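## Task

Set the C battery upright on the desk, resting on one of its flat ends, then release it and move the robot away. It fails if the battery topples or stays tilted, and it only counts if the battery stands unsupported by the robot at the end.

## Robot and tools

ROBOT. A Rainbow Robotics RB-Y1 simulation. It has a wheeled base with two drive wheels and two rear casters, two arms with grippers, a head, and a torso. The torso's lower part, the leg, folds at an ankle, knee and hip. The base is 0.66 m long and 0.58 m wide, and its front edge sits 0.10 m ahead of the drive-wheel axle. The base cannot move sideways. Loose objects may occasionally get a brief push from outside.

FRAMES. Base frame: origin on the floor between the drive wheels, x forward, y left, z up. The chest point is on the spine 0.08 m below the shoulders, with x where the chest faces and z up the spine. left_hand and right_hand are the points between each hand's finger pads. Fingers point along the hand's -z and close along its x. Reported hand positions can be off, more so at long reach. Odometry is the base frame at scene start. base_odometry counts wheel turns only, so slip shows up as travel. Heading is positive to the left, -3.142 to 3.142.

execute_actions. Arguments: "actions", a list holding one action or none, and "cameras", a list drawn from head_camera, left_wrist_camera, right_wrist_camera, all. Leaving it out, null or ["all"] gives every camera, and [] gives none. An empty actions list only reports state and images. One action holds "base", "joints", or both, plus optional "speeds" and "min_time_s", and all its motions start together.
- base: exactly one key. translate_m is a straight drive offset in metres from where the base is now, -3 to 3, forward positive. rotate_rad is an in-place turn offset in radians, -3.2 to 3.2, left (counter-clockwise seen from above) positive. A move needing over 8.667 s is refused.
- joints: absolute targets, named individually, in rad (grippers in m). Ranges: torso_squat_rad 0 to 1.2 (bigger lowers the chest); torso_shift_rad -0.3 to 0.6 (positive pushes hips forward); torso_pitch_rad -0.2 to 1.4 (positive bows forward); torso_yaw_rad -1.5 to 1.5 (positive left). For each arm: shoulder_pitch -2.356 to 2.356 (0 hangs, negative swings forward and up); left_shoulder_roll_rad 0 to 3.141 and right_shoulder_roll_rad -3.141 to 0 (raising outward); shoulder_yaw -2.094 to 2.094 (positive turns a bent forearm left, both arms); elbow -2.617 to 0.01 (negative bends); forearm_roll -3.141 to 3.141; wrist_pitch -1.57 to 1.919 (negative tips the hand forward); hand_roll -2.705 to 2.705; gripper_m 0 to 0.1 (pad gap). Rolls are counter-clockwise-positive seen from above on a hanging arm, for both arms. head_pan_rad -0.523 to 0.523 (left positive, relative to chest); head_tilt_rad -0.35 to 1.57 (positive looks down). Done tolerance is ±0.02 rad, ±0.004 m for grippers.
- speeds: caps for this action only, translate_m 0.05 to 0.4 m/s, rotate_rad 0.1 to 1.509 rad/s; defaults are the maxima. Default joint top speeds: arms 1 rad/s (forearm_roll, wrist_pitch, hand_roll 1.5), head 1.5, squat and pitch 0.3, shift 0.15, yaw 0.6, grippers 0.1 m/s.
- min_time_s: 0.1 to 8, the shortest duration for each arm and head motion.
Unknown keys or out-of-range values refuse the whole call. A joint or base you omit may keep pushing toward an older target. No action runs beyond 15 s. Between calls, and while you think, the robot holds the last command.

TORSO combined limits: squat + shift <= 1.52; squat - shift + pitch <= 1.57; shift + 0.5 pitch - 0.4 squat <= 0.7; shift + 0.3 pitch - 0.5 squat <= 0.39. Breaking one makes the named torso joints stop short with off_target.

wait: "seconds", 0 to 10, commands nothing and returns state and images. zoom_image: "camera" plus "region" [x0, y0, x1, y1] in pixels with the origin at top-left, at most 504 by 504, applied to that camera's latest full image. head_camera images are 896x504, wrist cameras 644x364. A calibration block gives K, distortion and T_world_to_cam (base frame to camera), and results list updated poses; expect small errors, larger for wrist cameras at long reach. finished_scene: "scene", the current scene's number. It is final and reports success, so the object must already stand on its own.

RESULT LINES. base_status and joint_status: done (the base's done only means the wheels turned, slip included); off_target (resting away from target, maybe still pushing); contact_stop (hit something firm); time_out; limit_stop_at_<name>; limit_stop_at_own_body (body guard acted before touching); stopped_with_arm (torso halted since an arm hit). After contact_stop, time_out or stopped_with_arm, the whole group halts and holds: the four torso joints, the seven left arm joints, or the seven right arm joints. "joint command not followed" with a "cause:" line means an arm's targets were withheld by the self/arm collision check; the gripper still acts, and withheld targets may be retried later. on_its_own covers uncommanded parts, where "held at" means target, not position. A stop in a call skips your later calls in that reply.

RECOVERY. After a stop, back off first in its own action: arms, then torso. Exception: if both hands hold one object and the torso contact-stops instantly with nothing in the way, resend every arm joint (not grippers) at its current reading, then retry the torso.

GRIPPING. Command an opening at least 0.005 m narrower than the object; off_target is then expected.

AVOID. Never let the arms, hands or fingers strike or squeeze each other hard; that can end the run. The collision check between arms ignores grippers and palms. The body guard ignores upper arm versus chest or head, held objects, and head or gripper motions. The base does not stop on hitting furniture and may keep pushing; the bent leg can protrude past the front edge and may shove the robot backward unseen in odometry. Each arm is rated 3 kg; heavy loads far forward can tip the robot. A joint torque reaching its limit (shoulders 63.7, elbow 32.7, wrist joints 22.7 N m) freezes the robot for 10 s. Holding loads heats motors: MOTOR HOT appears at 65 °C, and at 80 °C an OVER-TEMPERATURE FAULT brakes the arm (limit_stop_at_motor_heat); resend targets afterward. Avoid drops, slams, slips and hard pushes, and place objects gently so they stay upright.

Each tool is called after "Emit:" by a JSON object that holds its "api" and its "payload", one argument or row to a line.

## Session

Emit:
{"api": "execute_actions", "payload": {
  "actions": []
}}

Scene clock: 0.00 s.
base_odometry: x=+0.000 y=+0.000 heading=+0.000 (m, m, rad; odometry frame)
base_status: not commanded
joint_positions: torso_squat_rad=+0.350 torso_shift_rad=+0.001 torso_pitch_rad=+0.001 torso_yaw_rad=+0.001 left_shoulder_pitch_rad=-0.023 left_shoulder_roll_rad=+0.005 left_shoulder_yaw_rad=+0.034 left_elbow_rad=-0.152 left_forearm_roll_rad=+0.026 left_wrist_pitch_rad=-0.005 left_hand_roll_rad=-0.041 left_gripper_m=+0.099 right_shoulder_pitch_rad=-0.052 right_shoulder_roll_rad=-0.049 right_shoulder_yaw_rad=+0.009 right_elbow_rad=-0.129 right_forearm_roll_rad=-0.030 right_wrist_pitch_rad=-0.025 right_hand_roll_rad=-0.006 right_gripper_m=+0.099 head_pan_rad=+0.001 head_tilt_rad=+0.399
joint_status: not commanded
chest: x=-0.2272 y=+0.0000 z=+1.2475 quat_wxyz=(+1.000, +0.000, +0.000, +0.000) (m; base frame)
left_hand: x=-0.1366 y=+0.2263 z=+0.5679 quat_wxyz=(+0.996, +0.004, -0.088, +0.005) (m; base frame)
right_hand: x=-0.1218 y=-0.2550 z=+0.5708 quat_wxyz=(+0.995, -0.022, -0.101, -0.003) (m; base frame)
pictures: head_camera, left_wrist_camera, right_wrist_camera
camera_calibration (this result's frames):
head_camera: T_world_to_cam=[[0.0301029, -0.999107, -0.0296315, 0.0547643], [-0.362621, 0.0167093, -0.931787, 1.33686], [0.931451, 0.0387945, -0.361794, 0.658748], [0, 0, 0, 1]] pos_world=[-0.130468, 0.00682166, 1.48562]
left_wrist_camera: T_world_to_cam=[[0.985714, 0.000228351, 0.16843, 0.0379878], [-0.0999416, -0.804135, 0.585985, -0.125712], [0.135574, -0.594447, -0.792624, 0.686576], [0, 0, 0, 1]] pos_world=[-0.143091, 0.307035, 0.611464]
right_wrist_camera: T_world_to_cam=[[-0.987546, -0.0170702, -0.156403, -0.0422969], [-0.101071, 0.830672, 0.547511, -0.0763175], [0.120574, 0.5565, -0.822052, 0.712933], [0, 0, 0, 1]] pos_world=[-0.135444, -0.334075, 0.621238]
Images, in order (width x height): head_camera 896x504, left_wrist_camera 644x364, right_wrist_camera 644x364.

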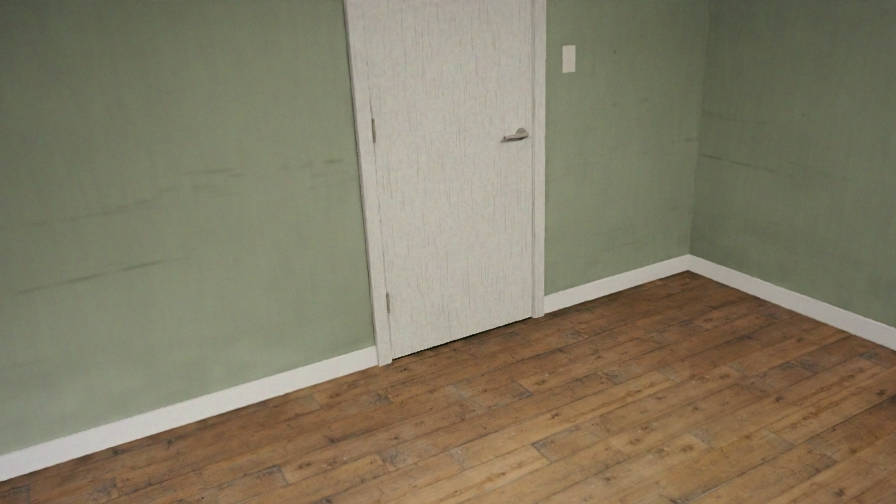

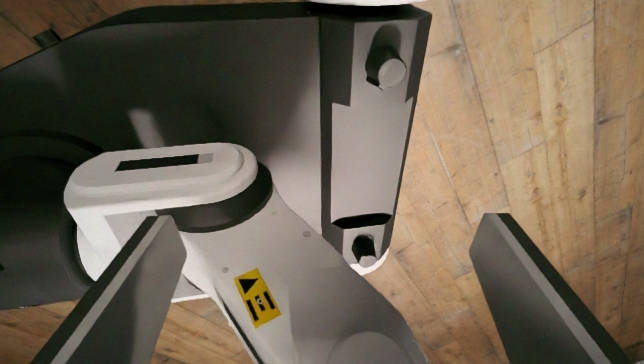

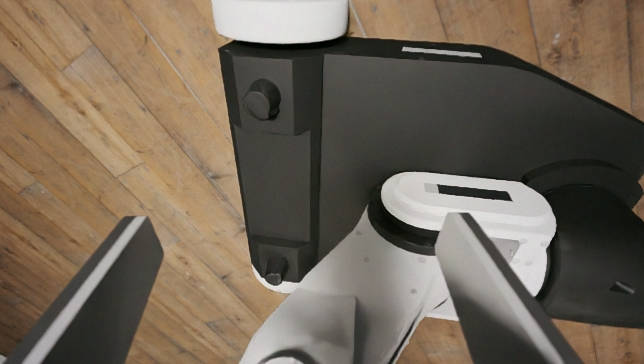

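Emit:
{"api": "execute_actions", "payload": {
  "actions": [
    {"joints": {"head_pan_rad": -0.52}}
  ],
  "cameras": ["head_camera"]
}}

Scene clock: 4.17 s.
base_odometry: x=+0.000 y=+0.000 heading=+0.000 (m, m, rad; odometry frame)
base_status: not commanded
joint_positions: torso_squat_rad=+0.350 torso_shift_rad=+0.001 torso_pitch_rad=+0.001 torso_yaw_rad=+0.001 left_shoulder_pitch_rad=-0.023 left_shoulder_roll_rad=+0.005 left_shoulder_yaw_rad=+0.034 left_elbow_rad=-0.152 left_forearm_roll_rad=+0.026 left_wrist_pitch_rad=-0.005 left_hand_roll_rad=-0.041 left_gripper_m=+0.099 right_shoulder_pitch_rad=-0.052 right_shoulder_roll_rad=-0.049 right_shoulder_yaw_rad=+0.009 right_elbow_rad=-0.129 right_forearm_roll_rad=-0.030 right_wrist_pitch_rad=-0.025 right_hand_roll_rad=-0.006 right_gripper_m=+0.099 head_pan_rad=-0.520 head_tilt_rad=+0.399
joint_status: all done
chest: x=-0.2272 y=+0.0000 z=+1.2475 quat_wxyz=(+1.000, +0.000, +0.000, +0.000) (m; base frame)
left_hand: x=-0.1366 y=+0.2263 z=+0.5679 quat_wxyz=(+0.996, +0.004, -0.088, +0.005) (m; base frame)
right_hand: x=-0.1218 y=-0.2550 z=+0.5708 quat_wxyz=(+0.995, -0.022, -0.101, -0.003) (m; base frame)
pictures: head_camera
camera_calibration (this result's frames):
head_camera: T_world_to_cam=[[-0.471094, -0.881603, -0.0290999, -0.0487378], [-0.306557, 0.194567, -0.931755, 1.34831], [0.827099, -0.430023, -0.361921, 0.637528], [0, 0, 0, 1]] pos_world=[-0.136926, -0.0311524, 1.48561]
Images, in order (width x height): head_camera 896x504.

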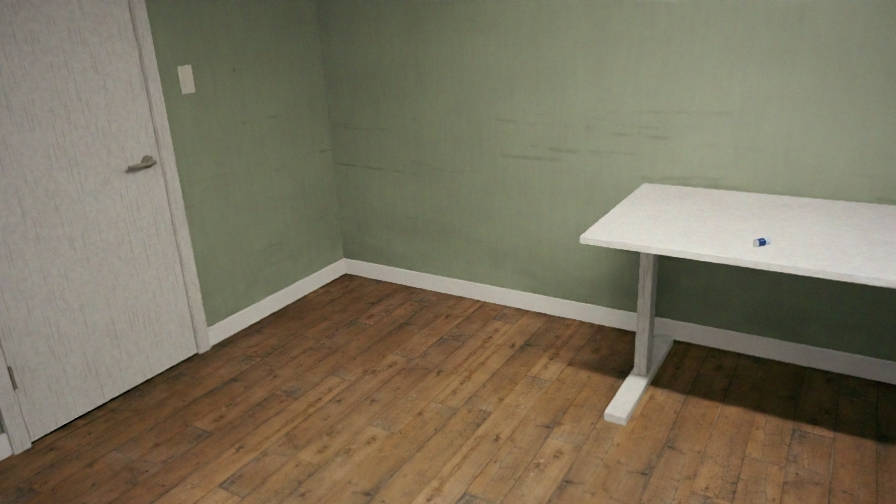

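Emit:
{"api": "zoom_image", "payload": {
  "camera": "head_camera",
  "region": [730, 220, 794, 260]
}}

Region (730, 220, 794, 260) of head_camera's 896x504 image, scaled by 7.875, with more detail than that image has; it fills the top 315 rows of this view, and the rest is white.

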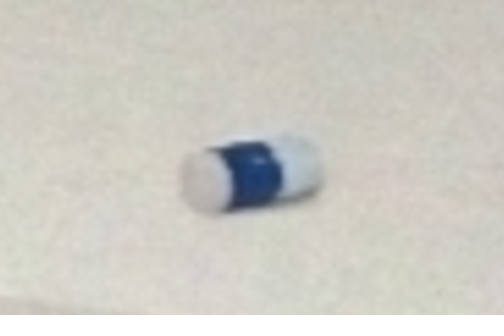

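Emit:
{"api": "execute_actions", "payload": {
  "actions": [
    {"base": {"rotate_rad": -1.08}, "joints": {"right_shoulder_pitch_rad": -0.930, "right_shoulder_roll_rad": -0.135, "right_shoulder_yaw_rad": -0.278, "right_elbow_rad": -0.3, "right_forearm_roll_rad": 2.607, "right_wrist_pitch_rad": -1.324, "right_hand_roll_rad": 0.316, "torso_squat_rad": 0.51, "torso_yaw_rad": 0.66}}
  ],
  "cameras": ["head_camera"]
}}

Scene clock: 72.40 s.
base_odometry: x=+0.000 y=+0.000 heading=-1.080 (m, m, rad; odometry frame)
base_status: done
joint_positions: torso_squat_rad=+0.510 torso_shift_rad=+0.001 torso_pitch_rad=+0.001 torso_yaw_rad=+0.660 left_shoulder_pitch_rad=-0.023 left_shoulder_roll_rad=+0.005 left_shoulder_yaw_rad=+0.034 left_elbow_rad=-0.152 left_forearm_roll_rad=+0.026 left_wrist_pitch_rad=-0.005 left_hand_roll_rad=-0.041 left_gripper_m=+0.099 right_shoulder_pitch_rad=-0.930 right_shoulder_roll_rad=-0.135 right_shoulder_yaw_rad=-0.278 right_elbow_rad=-0.300 right_forearm_roll_rad=+2.607 right_wrist_pitch_rad=-1.324 right_hand_roll_rad=+0.316 right_gripper_m=+0.099 head_pan_rad=-0.520 head_tilt_rad=+0.399
joint_status: all done
chest: x=-0.2273 y=+0.0001 z=+1.2008 quat_wxyz=(+0.946, +0.000, +0.000, +0.324) (m; base frame)
left_hand: x=-0.2941 y=+0.2349 z=+0.5214 quat_wxyz=(+0.941, +0.033, -0.082, +0.328) (m; base frame)
right_hand: x=+0.1896 y=+0.1897 z=+0.8121 quat_wxyz=(-0.380, +0.102, -0.238, +0.888) (m; base frame)
pictures: head_camera
camera_calibration (this result's frames):
head_camera: T_world_to_cam=[[0.167554, -0.985415, -0.029711, 0.0957488], [-0.3613, -0.0333369, -0.931854, 1.29246], [0.917272, 0.16687, -0.361616, 0.640804], [0, 0, 0, 1]] pos_world=[-0.136868, 0.0305081, 1.43896]
Images, in order (width x height): head_camera 896x504.

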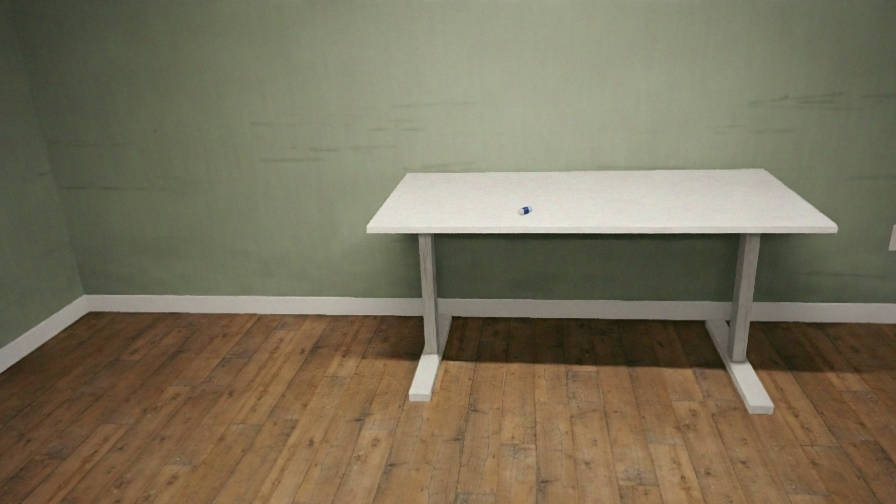

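Emit:
{"api": "execute_actions", "payload": {
  "actions": [
    {"base": {"translate_m": 1.55}, "joints": {"head_pan_rad": -0.45, "head_tilt_rad": 0.75}}
  ],
  "cameras": ["head_camera", "right_wrist_camera"]
}}

Scene clock: 82.73 s.
base_odometry: x=+0.730 y=-1.367 heading=-1.081 (m, m, rad; odometry frame)
base_status: done
joint_positions: torso_squat_rad=+0.510 torso_shift_rad=+0.001 torso_pitch_rad=+0.001 torso_yaw_rad=+0.660 left_shoulder_pitch_rad=-0.023 left_shoulder_roll_rad=+0.005 left_shoulder_yaw_rad=+0.034 left_elbow_rad=-0.152 left_forearm_roll_rad=+0.026 left_wrist_pitch_rad=-0.005 left_hand_roll_rad=-0.041 left_gripper_m=+0.099 right_shoulder_pitch_rad=-0.930 right_shoulder_roll_rad=-0.135 right_shoulder_yaw_rad=-0.278 right_elbow_rad=-0.300 right_forearm_roll_rad=+2.607 right_wrist_pitch_rad=-1.324 right_hand_roll_rad=+0.316 right_gripper_m=+0.099 head_pan_rad=-0.450 head_tilt_rad=+0.750
joint_status: all done
chest: x=-0.2272 y=+0.0000 z=+1.2009 quat_wxyz=(+0.946, +0.000, +0.000, +0.324) (m; base frame)
left_hand: x=-0.2941 y=+0.2349 z=+0.5214 quat_wxyz=(+0.941, +0.033, -0.082, +0.328) (m; base frame)
right_hand: x=+0.1896 y=+0.1897 z=+0.8120 quat_wxyz=(-0.380, +0.102, -0.238, +0.888) (m; base frame)
pictures: head_camera, right_wrist_camera
camera_calibration (this result's frames):
head_camera: T_world_to_cam=[[0.224468, -0.973748, -0.0378069, 0.118802], [-0.649821, -0.120659, -0.750449, 0.979097], [0.726187, 0.19302, -0.659846, 1.01807], [0, 0, 0, 1]] pos_world=[-0.129739, 0.037313, 1.41102]
right_wrist_camera: T_world_to_cam=[[0.692347, 0.719945, 0.0483219, -0.314018], [0.712696, -0.69277, 0.110158, -0.0565551], [0.112784, -0.0418291, -0.992739, 0.879747], [0, 0, 0, 1]] pos_world=[0.158495, 0.223695, 0.894763]
Images, in order (width x height): head_camera 896x504, right_wrist_camera 644x364.

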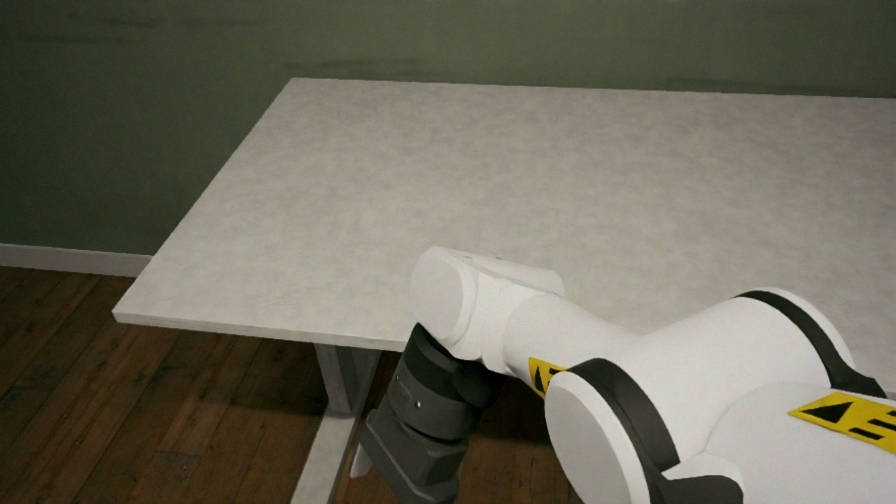

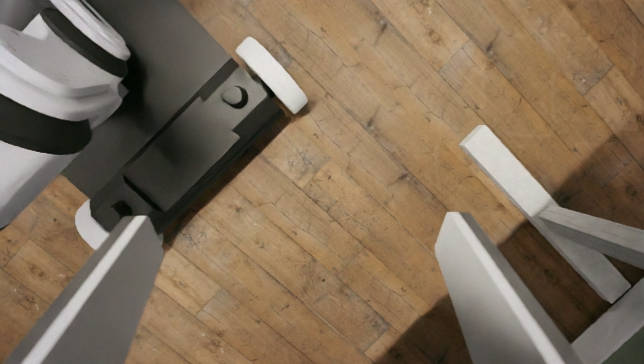

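Emit:
{"api": "execute_actions", "payload": {
  "actions": [
    {"base": {"translate_m": 0.42}, "joints": {"torso_yaw_rad": 0.58, "head_pan_rad": -0.2, "head_tilt_rad": 1.0}}
  ],
  "cameras": ["head_camera", "right_wrist_camera"]
}}

Scene clock: 94.10 s.
base_odometry: x=+0.927 y=-1.738 heading=-1.082 (m, m, rad; odometry frame)
base_status: done
joint_positions: torso_squat_rad=+0.510 torso_shift_rad=+0.001 torso_pitch_rad=+0.001 torso_yaw_rad=+0.580 left_shoulder_pitch_rad=-0.023 left_shoulder_roll_rad=+0.005 left_shoulder_yaw_rad=+0.034 left_elbow_rad=-0.152 left_forearm_roll_rad=+0.026 left_wrist_pitch_rad=-0.005 left_hand_roll_rad=-0.041 left_gripper_m=+0.099 right_shoulder_pitch_rad=-0.930 right_shoulder_roll_rad=-0.135 right_shoulder_yaw_rad=-0.278 right_elbow_rad=-0.300 right_forearm_roll_rad=+2.607 right_wrist_pitch_rad=-1.324 right_hand_roll_rad=+0.316 right_gripper_m=+0.099 head_pan_rad=-0.200 head_tilt_rad=+1.000
joint_status: all done
chest: x=-0.2272 y=+0.0000 z=+1.2009 quat_wxyz=(+0.958, +0.000, +0.000, +0.286) (m; base frame)
left_hand: x=-0.2752 y=+0.2394 z=+0.5214 quat_wxyz=(+0.953, +0.030, -0.084, +0.290) (m; base frame)
right_hand: x=+0.2035 y=+0.1557 z=+0.8119 quat_wxyz=(-0.344, +0.093, -0.242, +0.902) (m; base frame)
pictures: head_camera, right_wrist_camera
camera_calibration (this result's frames):
head_camera: T_world_to_cam=[[0.376936, -0.925336, -0.0409005, 0.152733], [-0.773314, -0.290091, -0.563766, 0.694338], [0.509808, 0.244133, -0.824921, 1.20312], [0, 0, 0, 1]] pos_world=[-0.13399, 0.0490289, 1.39017]
right_wrist_camera: T_world_to_cam=[[0.747701, 0.662284, 0.0482016, -0.301305], [0.655024, -0.747526, 0.110221, -0.069728], [0.109029, -0.050839, -0.992738, 0.878889], [0, 0, 0, 1]] pos_world=[0.175135, 0.192108, 0.894715]
Images, in order (width x height): head_camera 896x504, right_wrist_camera 644x364.

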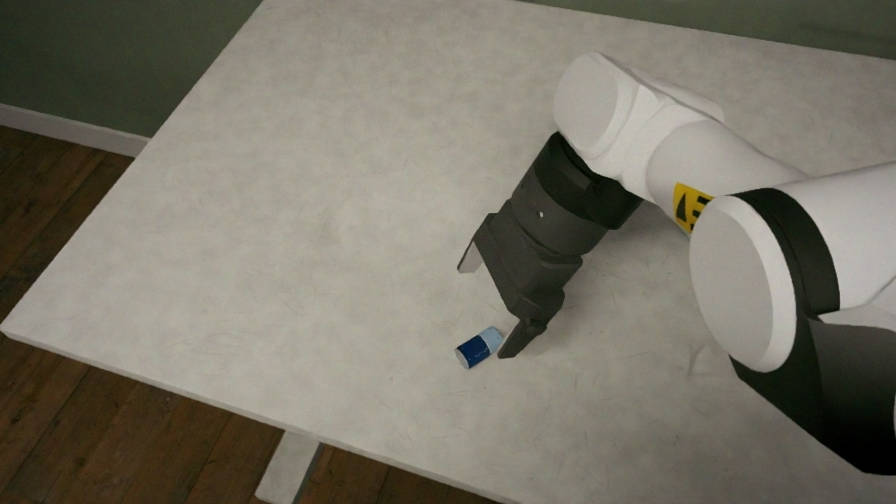

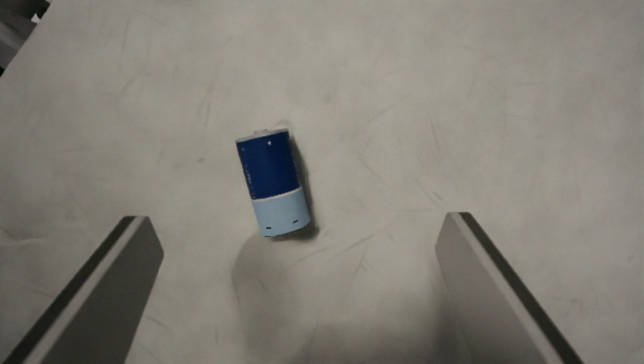

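Emit:
{"api": "zoom_image", "payload": {
  "camera": "right_wrist_camera",
  "region": [200, 110, 350, 250]
}}

Emit:
{"api": "zoom_image", "payload": {
  "camera": "head_camera",
  "region": [430, 310, 530, 385]
}}

Region (200, 110, 350, 250) of right_wrist_camera's 644x364 image, scaled by 3.360, with more detail than that image has; it fills the top 470 rows of this view, and the rest is white.

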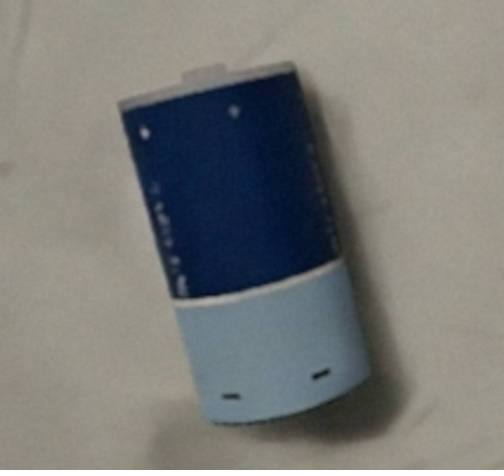

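Region (430, 310, 530, 385) of head_camera's 896x504 image, scaled by 5.040, with more detail than that image has; it fills the top 378 rows of this view, and the rest is white.

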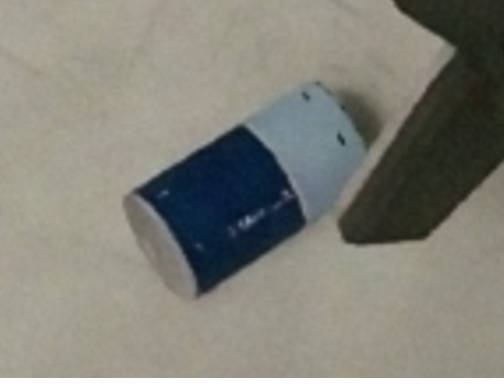

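Emit:
{"api": "execute_actions", "payload": {
  "actions": [
    {"base": {"translate_m": -0.10}, "joints": {"right_shoulder_pitch_rad": -0.541, "right_shoulder_roll_rad": -0.047, "right_shoulder_yaw_rad": -0.177, "right_elbow_rad": -0.886, "right_forearm_roll_rad": 0.524, "right_wrist_pitch_rad": 1.468, "right_hand_roll_rad": -0.163, "torso_squat_rad": 0.42, "torso_yaw_rad": 1.045, "head_pan_rad": -0.52, "head_tilt_rad": 0.95}}
  ],
  "cameras": ["head_camera", "right_wrist_camera"]
}}

Scene clock: 146.47 s.
base_odometry: x=+0.880 y=-1.650 heading=-1.080 (m, m, rad; odometry frame)
base_status: done
joint_positions: torso_squat_rad=+0.420 torso_shift_rad=+0.001 torso_pitch_rad=+0.001 torso_yaw_rad=+1.045 left_shoulder_pitch_rad=-0.023 left_shoulder_roll_rad=+0.005 left_shoulder_yaw_rad=+0.034 left_elbow_rad=-0.152 left_forearm_roll_rad=+0.026 left_wrist_pitch_rad=-0.005 left_hand_roll_rad=-0.041 left_gripper_m=+0.099 right_shoulder_pitch_rad=-0.541 right_shoulder_roll_rad=-0.047 right_shoulder_yaw_rad=-0.177 right_elbow_rad=-0.886 right_forearm_roll_rad=+0.524 right_wrist_pitch_rad=+1.468 right_hand_roll_rad=-0.163 right_gripper_m=+0.099 head_pan_rad=-0.520 head_tilt_rad=+0.950
joint_status: all done
chest: x=-0.2272 y=+0.0000 z=+1.2291 quat_wxyz=(+0.867, +0.000, +0.000, +0.499) (m; base frame)
left_hand: x=-0.3774 y=+0.1928 z=+0.5497 quat_wxyz=(+0.861, +0.049, -0.075, +0.501) (m; base frame)
right_hand: x=+0.2627 y=+0.1774 z=+0.8100 quat_wxyz=(+0.858, -0.230, -0.119, +0.444) (m; base frame)
pictures: head_camera, right_wrist_camera
camera_calibration (this result's frames):
head_camera: T_world_to_cam=[[0.508549, -0.860076, -0.0405911, 0.189868], [-0.697961, -0.38417, -0.60437, 0.782662], [0.50421, 0.335683, -0.795669, 1.18373], [0, 0, 0, 1]] pos_world=[-0.147137, 0.0666185, 1.42258]
right_wrist_camera: T_world_to_cam=[[-0.580716, -0.812626, 0.0490716, 0.250047], [-0.805305, 0.582233, 0.111753, 0.0543496], [-0.119385, 0.0253793, -0.992524, 0.917884], [0, 0, 0, 1]] pos_world=[0.298556, 0.148255, 0.892678]
Images, in order (width x height): head_camera 896x504, right_wrist_camera 644x364.

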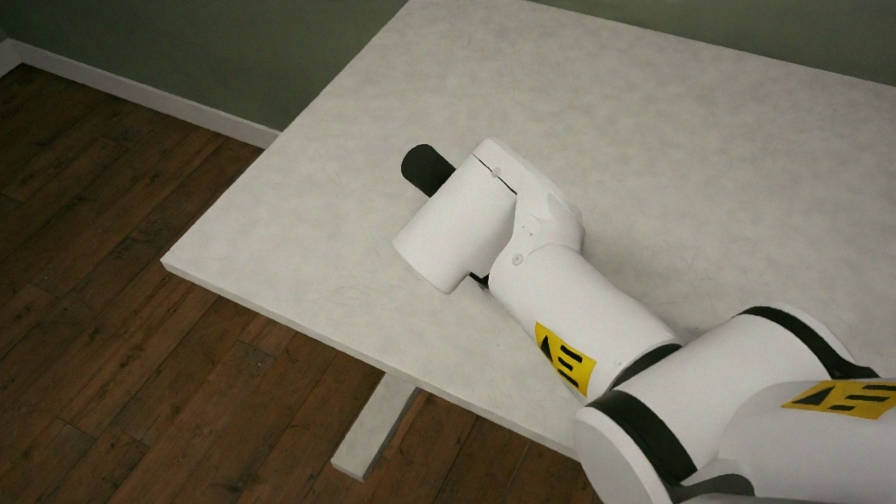

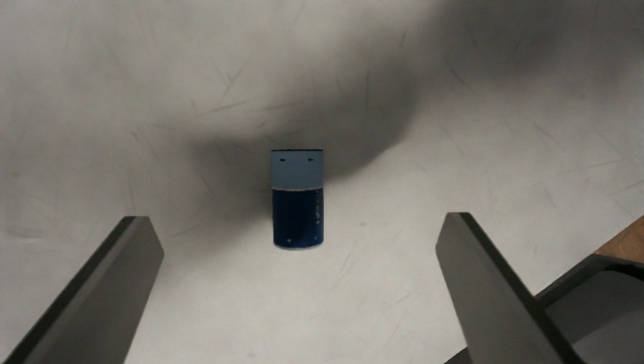

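Emit:
{"api": "execute_actions", "payload": {
  "actions": [
    {"joints": {"torso_squat_rad": 0.565, "right_gripper_m": 0.055}}
  ],
  "cameras": ["right_wrist_camera"]
}}

Scene clock: 157.83 s.
base_odometry: x=+0.880 y=-1.650 heading=-1.080 (m, m, rad; odometry frame)
base_status: not commanded
joint_positions: torso_squat_rad=+0.565 torso_shift_rad=+0.001 torso_pitch_rad=+0.001 torso_yaw_rad=+1.045 left_shoulder_pitch_rad=-0.023 left_shoulder_roll_rad=+0.005 left_shoulder_yaw_rad=+0.034 left_elbow_rad=-0.152 left_forearm_roll_rad=+0.026 left_wrist_pitch_rad=-0.005 left_hand_roll_rad=-0.041 left_gripper_m=+0.099 right_shoulder_pitch_rad=-0.541 right_shoulder_roll_rad=-0.047 right_shoulder_yaw_rad=-0.177 right_elbow_rad=-0.886 right_forearm_roll_rad=+0.524 right_wrist_pitch_rad=+1.468 right_hand_roll_rad=-0.163 right_gripper_m=+0.055 head_pan_rad=-0.520 head_tilt_rad=+0.950
joint_status: all done
chest: x=-0.2273 y=+0.0000 z=+1.1811 quat_wxyz=(+0.867, +0.000, +0.000, +0.499) (m; base frame)
left_hand: x=-0.3774 y=+0.1928 z=+0.5017 quat_wxyz=(+0.861, +0.048, -0.075, +0.501) (m; base frame)
right_hand: x=+0.2626 y=+0.1774 z=+0.7621 quat_wxyz=(+0.858, -0.230, -0.119, +0.444) (m; base frame)
pictures: right_wrist_camera
camera_calibration (this result's frames):
right_wrist_camera: T_world_to_cam=[[-0.580747, -0.812611, 0.0489541, 0.252465], [-0.805307, 0.582252, 0.111637, 0.0597686], [-0.119221, 0.0254099, -0.992543, 0.87034], [0, 0, 0, 1]] pos_world=[0.298513, 0.14824, 0.844818]
Images, in order (width x height): right_wrist_camera 644x364.

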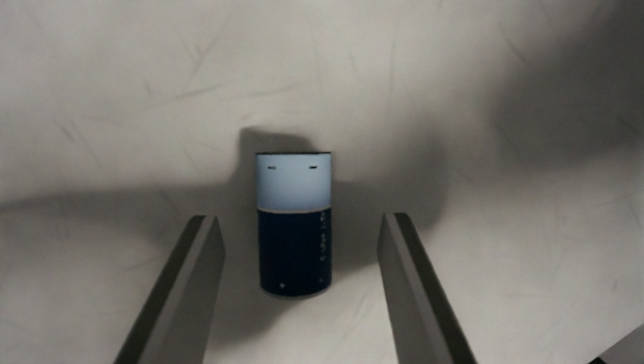

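Emit:
{"api": "execute_actions", "payload": {
  "actions": [
    {"joints": {"torso_squat_rad": 0.583}}
  ],
  "cameras": []
}}

Emit:
{"api": "execute_actions", "payload": {
  "actions": [
    {"joints": {"right_gripper_m": 0.019}}
  ],
  "cameras": ["right_wrist_camera"]
}}

Scene clock: 168.77 s.
base_odometry: x=+0.880 y=-1.650 heading=-1.080 (m, m, rad; odometry frame)
base_status: not commanded
joint_positions: torso_squat_rad=+0.583 torso_shift_rad=+0.001 torso_pitch_rad=+0.001 torso_yaw_rad=+1.045 left_shoulder_pitch_rad=-0.023 left_shoulder_roll_rad=+0.005 left_shoulder_yaw_rad=+0.034 left_elbow_rad=-0.152 left_forearm_roll_rad=+0.026 left_wrist_pitch_rad=-0.005 left_hand_roll_rad=-0.041 left_gripper_m=+0.099 right_shoulder_pitch_rad=-0.541 right_shoulder_roll_rad=-0.047 right_shoulder_yaw_rad=-0.177 right_elbow_rad=-0.886 right_forearm_roll_rad=+0.524 right_wrist_pitch_rad=+1.468 right_hand_roll_rad=-0.163 right_gripper_m=+0.055 head_pan_rad=-0.520 head_tilt_rad=+0.950
joint_status: all done
chest: x=-0.2273 y=+0.0000 z=+1.1743 quat_wxyz=(+0.867, +0.000, +0.000, +0.499) (m; base frame)
left_hand: x=-0.3774 y=+0.1928 z=+0.4949 quat_wxyz=(+0.861, +0.048, -0.075, +0.501) (m; base frame)
right_hand: x=+0.2626 y=+0.1774 z=+0.7553 quat_wxyz=(+0.858, -0.230, -0.119, +0.444) (m; base frame)
pictures: none
No camera images: the call's "cameras" was empty. Leave "cameras" out to get every camera's image.

Scene clock: 169.60 s.
base_odometry: x=+0.880 y=-1.650 heading=-1.080 (m, m, rad; odometry frame)
base_status: not commanded
joint_positions: torso_squat_rad=+0.583 torso_shift_rad=+0.001 torso_pitch_rad=+0.001 torso_yaw_rad=+1.045 left_shoulder_pitch_rad=-0.023 left_shoulder_roll_rad=+0.005 left_shoulder_yaw_rad=+0.034 left_elbow_rad=-0.152 left_forearm_roll_rad=+0.026 left_wrist_pitch_rad=-0.005 left_hand_roll_rad=-0.041 left_gripper_m=+0.099 right_shoulder_pitch_rad=-0.541 right_shoulder_roll_rad=-0.047 right_shoulder_yaw_rad=-0.177 right_elbow_rad=-0.886 right_forearm_roll_rad=+0.524 right_wrist_pitch_rad=+1.468 right_hand_roll_rad=-0.163 right_gripper_m=+0.025 head_pan_rad=-0.520 head_tilt_rad=+0.950
joint_status: right_gripper_m off_target (ended at +0.025, target +0.019)
chest: x=-0.2273 y=+0.0000 z=+1.1743 quat_wxyz=(+0.867, +0.000, +0.000, +0.499) (m; base frame)
left_hand: x=-0.3774 y=+0.1928 z=+0.4949 quat_wxyz=(+0.861, +0.048, -0.075, +0.501) (m; base frame)
right_hand: x=+0.2626 y=+0.1774 z=+0.7553 quat_wxyz=(+0.858, -0.230, -0.119, +0.444) (m; base frame)
pictures: right_wrist_camera
camera_calibration (this result's frames):
right_wrist_camera: T_world_to_cam=[[-0.580751, -0.812607, 0.0489604, 0.252785], [-0.805302, 0.582257, 0.111645, 0.0605202], [-0.119231, 0.0254102, -0.992541, 0.86355], [0, 0, 0, 1]] pos_world=[0.298504, 0.148234, 0.837976]
Images, in order (width x height): right_wrist_camera 644x364.

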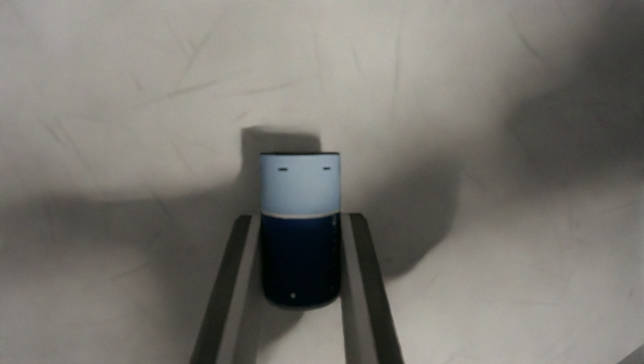

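Emit:
{"api": "execute_actions", "payload": {
  "actions": [
    {"joints": {"torso_squat_rad": 0.50, "right_wrist_pitch_rad": 0.416, "right_hand_roll_rad": -2.177, "head_pan_rad": -0.35, "head_tilt_rad": 0.85}, "min_time_s": 1.9}
  ],
  "cameras": ["head_camera", "right_wrist_camera"]
}}

Scene clock: 198.30 s.
base_odometry: x=+0.880 y=-1.650 heading=-1.080 (m, m, rad; odometry frame)
base_status: not commanded
joint_positions: torso_squat_rad=+0.500 torso_shift_rad=+0.001 torso_pitch_rad=+0.001 torso_yaw_rad=+1.045 left_shoulder_pitch_rad=-0.023 left_shoulder_roll_rad=+0.005 left_shoulder_yaw_rad=+0.034 left_elbow_rad=-0.152 left_forearm_roll_rad=+0.026 left_wrist_pitch_rad=-0.005 left_hand_roll_rad=-0.041 left_gripper_m=+0.099 right_shoulder_pitch_rad=-0.541 right_shoulder_roll_rad=-0.047 right_shoulder_yaw_rad=-0.177 right_elbow_rad=-0.886 right_forearm_roll_rad=+0.524 right_wrist_pitch_rad=+0.416 right_hand_roll_rad=-2.177 right_gripper_m=+0.025 head_pan_rad=-0.350 head_tilt_rad=+0.850
joint_status: all done
chest: x=-0.2271 y=+0.0000 z=+1.2042 quat_wxyz=(+0.867, +0.000, +0.000, +0.499) (m; base frame)
left_hand: x=-0.3774 y=+0.1928 z=+0.5249 quat_wxyz=(+0.861, +0.049, -0.075, +0.501) (m; base frame)
right_hand: x=+0.3065 y=+0.3885 z=+0.8695 quat_wxyz=(+0.804, +0.464, -0.185, -0.322) (m; base frame)
pictures: head_camera, right_wrist_camera
camera_calibration (this result's frames):
head_camera: T_world_to_cam=[[0.649641, -0.759205, -0.039675, 0.216066], [-0.573657, -0.455287, -0.680905, 0.903357], [0.498883, 0.465104, -0.731296, 1.06992], [0, 0, 0, 1]] pos_world=[-0.155912, 0.0777027, 1.4061]
right_wrist_camera: T_world_to_cam=[[-0.756131, 0.654396, 0.00554372, -0.034185], [-0.068197, -0.0872186, 0.993852, -0.772682], [0.650857, 0.751105, 0.110577, -0.500331], [0, 0, 0, 1]] pos_world=[0.247101, 0.330779, 0.823446]
Images, in order (width x height): head_camera 896x504, right_wrist_camera 644x364.

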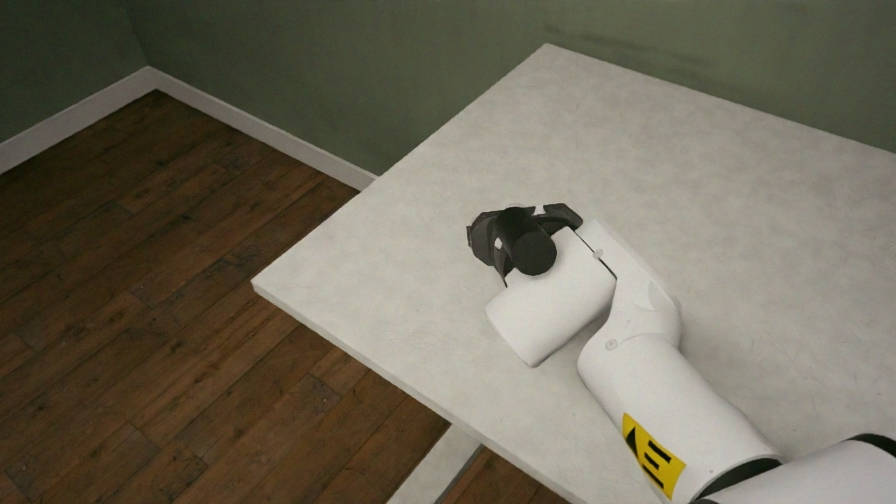

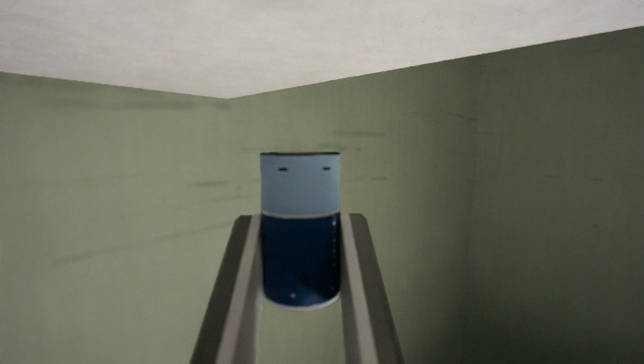

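Emit:
{"api": "execute_actions", "payload": {
  "actions": [
    {"joints": {"torso_squat_rad": 0.733}}
  ],
  "cameras": ["head_camera", "right_wrist_camera"]
}}

Scene clock: 206.70 s.
base_odometry: x=+0.880 y=-1.650 heading=-1.080 (m, m, rad; odometry frame)
base_status: not commanded
joint_positions: torso_squat_rad=+0.733 torso_shift_rad=+0.001 torso_pitch_rad=+0.001 torso_yaw_rad=+1.045 left_shoulder_pitch_rad=-0.023 left_shoulder_roll_rad=+0.005 left_shoulder_yaw_rad=+0.034 left_elbow_rad=-0.152 left_forearm_roll_rad=+0.026 left_wrist_pitch_rad=-0.005 left_hand_roll_rad=-0.041 left_gripper_m=+0.099 right_shoulder_pitch_rad=-0.541 right_shoulder_roll_rad=-0.047 right_shoulder_yaw_rad=-0.177 right_elbow_rad=-0.886 right_forearm_roll_rad=+0.524 right_wrist_pitch_rad=+0.416 right_hand_roll_rad=-2.177 right_gripper_m=+0.025 head_pan_rad=-0.350 head_tilt_rad=+0.850
joint_status: all done
chest: x=-0.2273 y=+0.0000 z=+1.1101 quat_wxyz=(+0.867, +0.000, +0.000, +0.499) (m; base frame)
left_hand: x=-0.3775 y=+0.1928 z=+0.4307 quat_wxyz=(+0.861, +0.048, -0.075, +0.501) (m; base frame)
right_hand: x=+0.3064 y=+0.3885 z=+0.7755 quat_wxyz=(+0.804, +0.464, -0.186, -0.322) (m; base frame)
pictures: head_camera, right_wrist_camera
camera_calibration (this result's frames):
head_camera: T_world_to_cam=[[0.649663, -0.759195, -0.0395123, 0.212263], [-0.573466, -0.455284, -0.681068, 0.839386], [0.499074, 0.465123, -0.731153, 1.00109], [0, 0, 0, 1]] pos_world=[-0.15616, 0.0776754, 1.31202]
right_wrist_camera: T_world_to_cam=[[-0.756143, 0.654385, 0.00536316, -0.0335859], [-0.0684508, -0.0872402, 0.993833, -0.679201], [0.650817, 0.751112, 0.110759, -0.489979], [0, 0, 0, 1]] pos_world=[0.246999, 0.330754, 0.729462]
Images, in order (width x height): head_camera 896x504, right_wrist_camera 644x364.

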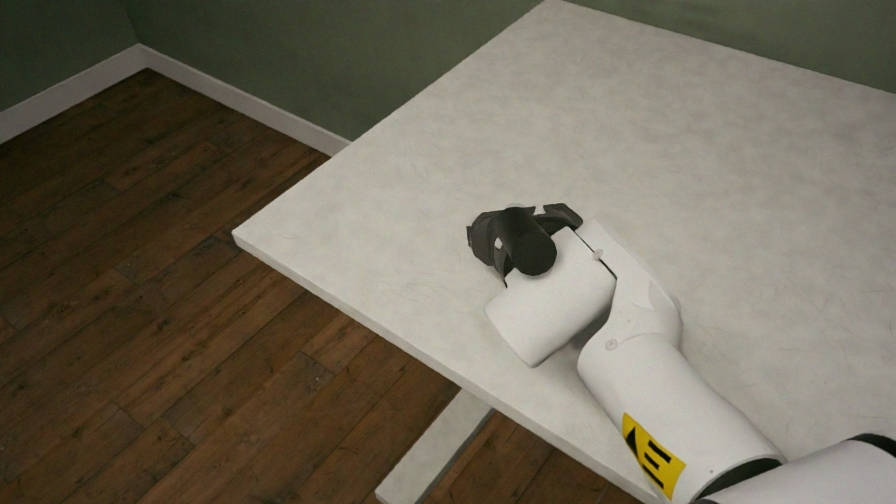

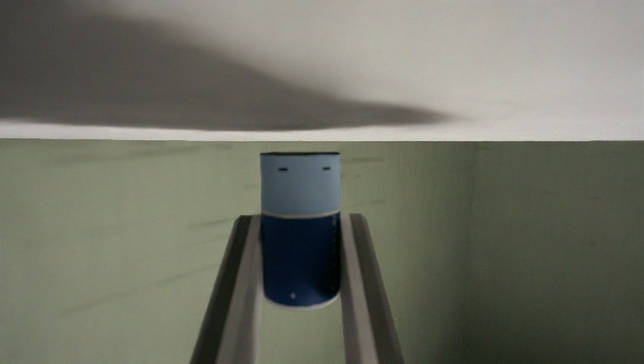

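Emit:
{"api": "execute_actions", "payload": {
  "actions": [
    {"joints": {"torso_squat_rad": 0.744}}
  ],
  "cameras": ["right_wrist_camera"]
}}

Scene clock: 212.73 s.
base_odometry: x=+0.880 y=-1.650 heading=-1.080 (m, m, rad; odometry frame)
base_status: not commanded
joint_positions: torso_squat_rad=+0.744 torso_shift_rad=+0.001 torso_pitch_rad=+0.001 torso_yaw_rad=+1.045 left_shoulder_pitch_rad=-0.023 left_shoulder_roll_rad=+0.005 left_shoulder_yaw_rad=+0.034 left_elbow_rad=-0.152 left_forearm_roll_rad=+0.026 left_wrist_pitch_rad=-0.005 left_hand_roll_rad=-0.041 left_gripper_m=+0.099 right_shoulder_pitch_rad=-0.541 right_shoulder_roll_rad=-0.047 right_shoulder_yaw_rad=-0.177 right_elbow_rad=-0.886 right_forearm_roll_rad=+0.524 right_wrist_pitch_rad=+0.416 right_hand_roll_rad=-2.177 right_gripper_m=+0.025 head_pan_rad=-0.350 head_tilt_rad=+0.850
joint_status: all done
chest: x=-0.2273 y=+0.0000 z=+1.1050 quat_wxyz=(+0.867, +0.000, +0.000, +0.499) (m; base frame)
left_hand: x=-0.3775 y=+0.1928 z=+0.4256 quat_wxyz=(+0.861, +0.048, -0.075, +0.501) (m; base frame)
right_hand: x=+0.3064 y=+0.3884 z=+0.7703 quat_wxyz=(+0.804, +0.464, -0.186, -0.322) (m; base frame)
pictures: right_wrist_camera
camera_calibration (this result's frames):
right_wrist_camera: T_world_to_cam=[[-0.756139, 0.654389, 0.00536106, -0.0335544], [-0.0684054, -0.0871838, 0.993841, -0.674064], [0.650826, 0.751115, 0.110687, -0.489324], [0, 0, 0, 1]] pos_world=[0.246983, 0.330729, 0.724254]
Images, in order (width x height): right_wrist_camera 644x364.

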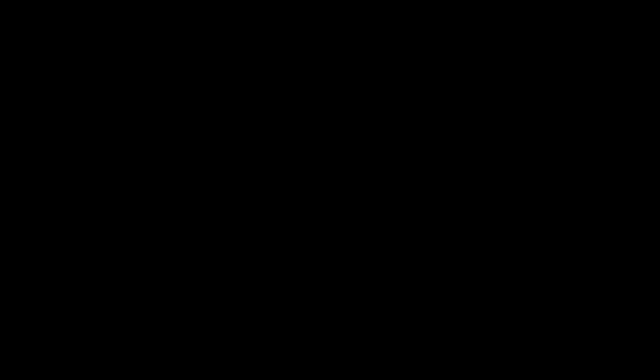

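Emit:
{"api": "execute_actions", "payload": {
  "actions": [
    {"joints": {"right_gripper_m": 0.065}}
  ],
  "cameras": ["head_camera"]
}}

Scene clock: 216.90 s.
base_odometry: x=+0.880 y=-1.650 heading=-1.080 (m, m, rad; odometry frame)
base_status: not commanded
joint_positions: torso_squat_rad=+0.744 torso_shift_rad=+0.001 torso_pitch_rad=+0.001 torso_yaw_rad=+1.045 left_shoulder_pitch_rad=-0.023 left_shoulder_roll_rad=+0.005 left_shoulder_yaw_rad=+0.034 left_elbow_rad=-0.152 left_forearm_roll_rad=+0.026 left_wrist_pitch_rad=-0.005 left_hand_roll_rad=-0.041 left_gripper_m=+0.099 right_shoulder_pitch_rad=-0.541 right_shoulder_roll_rad=-0.047 right_shoulder_yaw_rad=-0.177 right_elbow_rad=-0.886 right_forearm_roll_rad=+0.524 right_wrist_pitch_rad=+0.416 right_hand_roll_rad=-2.177 right_gripper_m=+0.065 head_pan_rad=-0.350 head_tilt_rad=+0.850
joint_status: all done
chest: x=-0.2273 y=+0.0000 z=+1.1050 quat_wxyz=(+0.867, +0.000, +0.000, +0.499) (m; base frame)
left_hand: x=-0.3775 y=+0.1928 z=+0.4256 quat_wxyz=(+0.861, +0.048, -0.075, +0.501) (m; base frame)
right_hand: x=+0.3064 y=+0.3884 z=+0.7703 quat_wxyz=(+0.804, +0.464, -0.186, -0.322) (m; base frame)
pictures: head_camera
camera_calibration (this result's frames):
head_camera: T_world_to_cam=[[0.649663, -0.759195, -0.039517, 0.212063], [-0.573472, -0.455285, -0.681062, 0.835855], [0.499067, 0.465122, -0.731159, 0.997317], [0, 0, 0, 1]] pos_world=[-0.156158, 0.0776753, 1.30685]
Images, in order (width x height): head_camera 896x504.

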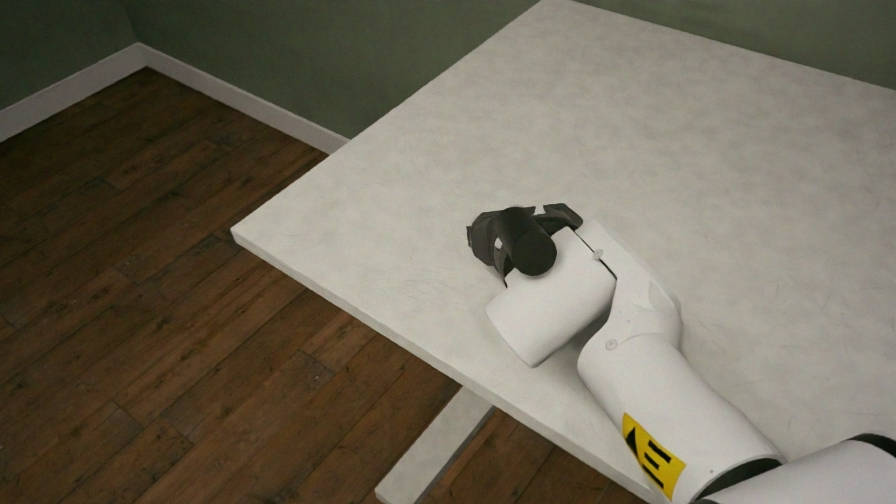

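Emit:
{"api": "execute_actions", "payload": {
  "actions": [
    {"joints": {"torso_squat_rad": 0.63}}
  ],
  "cameras": ["right_wrist_camera"]
}}

Emit:
{"api": "execute_actions", "payload": {
  "actions": [
    {"base": {"translate_m": -0.3}, "joints": {"torso_squat_rad": 0.5, "head_pan_rad": -0.5, "head_tilt_rad": 0.7}}
  ],
  "cameras": ["head_camera"]
}}

Scene clock: 224.17 s.
base_odometry: x=+0.880 y=-1.650 heading=-1.080 (m, m, rad; odometry frame)
base_status: not commanded
joint_positions: torso_squat_rad=+0.630 torso_shift_rad=+0.001 torso_pitch_rad=+0.001 torso_yaw_rad=+1.045 left_shoulder_pitch_rad=-0.023 left_shoulder_roll_rad=+0.005 left_shoulder_yaw_rad=+0.034 left_elbow_rad=-0.152 left_forearm_roll_rad=+0.026 left_wrist_pitch_rad=-0.005 left_hand_roll_rad=-0.041 left_gripper_m=+0.099 right_shoulder_pitch_rad=-0.541 right_shoulder_roll_rad=-0.047 right_shoulder_yaw_rad=-0.177 right_elbow_rad=-0.886 right_forearm_roll_rad=+0.524 right_wrist_pitch_rad=+0.416 right_hand_roll_rad=-2.177 right_gripper_m=+0.065 head_pan_rad=-0.350 head_tilt_rad=+0.850
joint_status: all done
chest: x=-0.2272 y=+0.0000 z=+1.1556 quat_wxyz=(+0.867, +0.000, +0.000, +0.499) (m; base frame)
left_hand: x=-0.3775 y=+0.1928 z=+0.4762 quat_wxyz=(+0.861, +0.049, -0.075, +0.501) (m; base frame)
right_hand: x=+0.3065 y=+0.3885 z=+0.8208 quat_wxyz=(+0.804, +0.464, -0.185, -0.322) (m; base frame)
pictures: right_wrist_camera
camera_calibration (this result's frames):
right_wrist_camera: T_world_to_cam=[[-0.756166, 0.654357, 0.00556844, -0.033957], [-0.0682467, -0.0873223, 0.99384, -0.724275], [0.650812, 0.751127, 0.110688, -0.49502], [0, 0, 0, 1]] pos_world=[0.247058, 0.330798, 0.774795]
Images, in order (width x height): right_wrist_camera 644x364.

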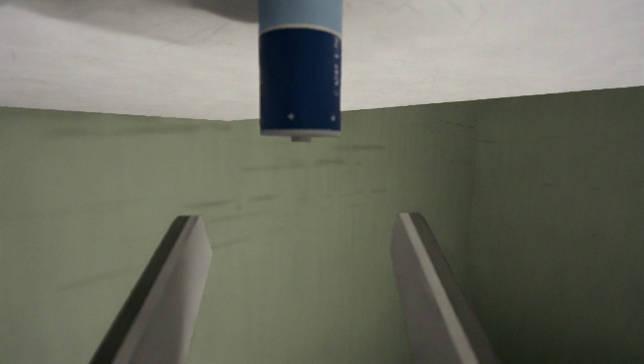

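Scene clock: 226.57 s.
base_odometry: x=+0.739 y=-1.385 heading=-1.082 (m, m, rad; odometry frame)
base_status: done
joint_positions: torso_squat_rad=+0.500 torso_shift_rad=+0.001 torso_pitch_rad=+0.001 torso_yaw_rad=+1.045 left_shoulder_pitch_rad=-0.023 left_shoulder_roll_rad=+0.005 left_shoulder_yaw_rad=+0.034 left_elbow_rad=-0.152 left_forearm_roll_rad=+0.026 left_wrist_pitch_rad=-0.005 left_hand_roll_rad=-0.041 left_gripper_m=+0.099 right_shoulder_pitch_rad=-0.541 right_shoulder_roll_rad=-0.047 right_shoulder_yaw_rad=-0.177 right_elbow_rad=-0.886 right_forearm_roll_rad=+0.524 right_wrist_pitch_rad=+0.416 right_hand_roll_rad=-2.177 right_gripper_m=+0.065 head_pan_rad=-0.500 head_tilt_rad=+0.700
joint_status: all done
chest: x=-0.2272 y=+0.0000 z=+1.2042 quat_wxyz=(+0.867, +0.000, +0.000, +0.499) (m; base frame)
left_hand: x=-0.3774 y=+0.1929 z=+0.5249 quat_wxyz=(+0.861, +0.049, -0.075, +0.501) (m; base frame)
right_hand: x=+0.3064 y=+0.3886 z=+0.8696 quat_wxyz=(+0.804, +0.464, -0.185, -0.322) (m; base frame)
pictures: head_camera
camera_calibration (this result's frames):
head_camera: T_world_to_cam=[[0.53378, -0.844806, -0.0371778, 0.189211], [-0.54115, -0.307474, -0.782698, 1.05044], [0.649797, 0.437908, -0.62129, 0.948613], [0, 0, 0, 1]] pos_world=[-0.148955, 0.0674257, 1.41858]
Images, in order (width x height): head_camera 896x504.

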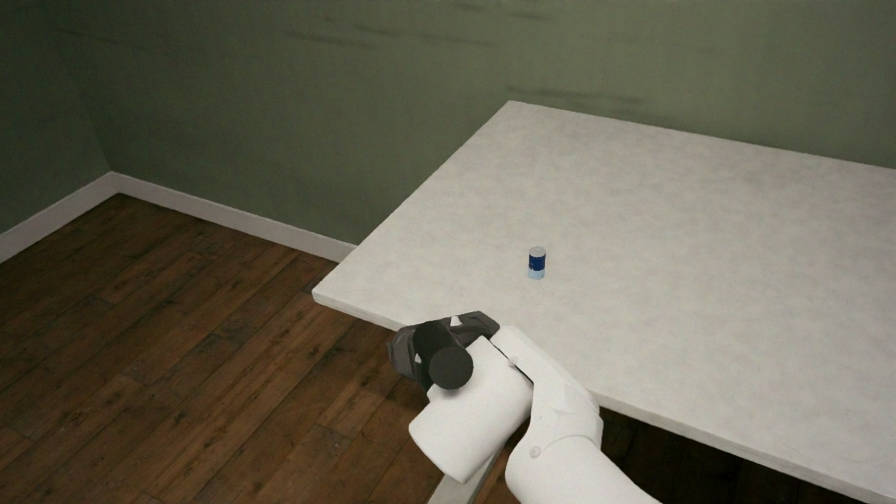

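Emit:
{"api": "finished_scene", "payload": {
  "scene": 2
}}

The scene is finished: the task was done.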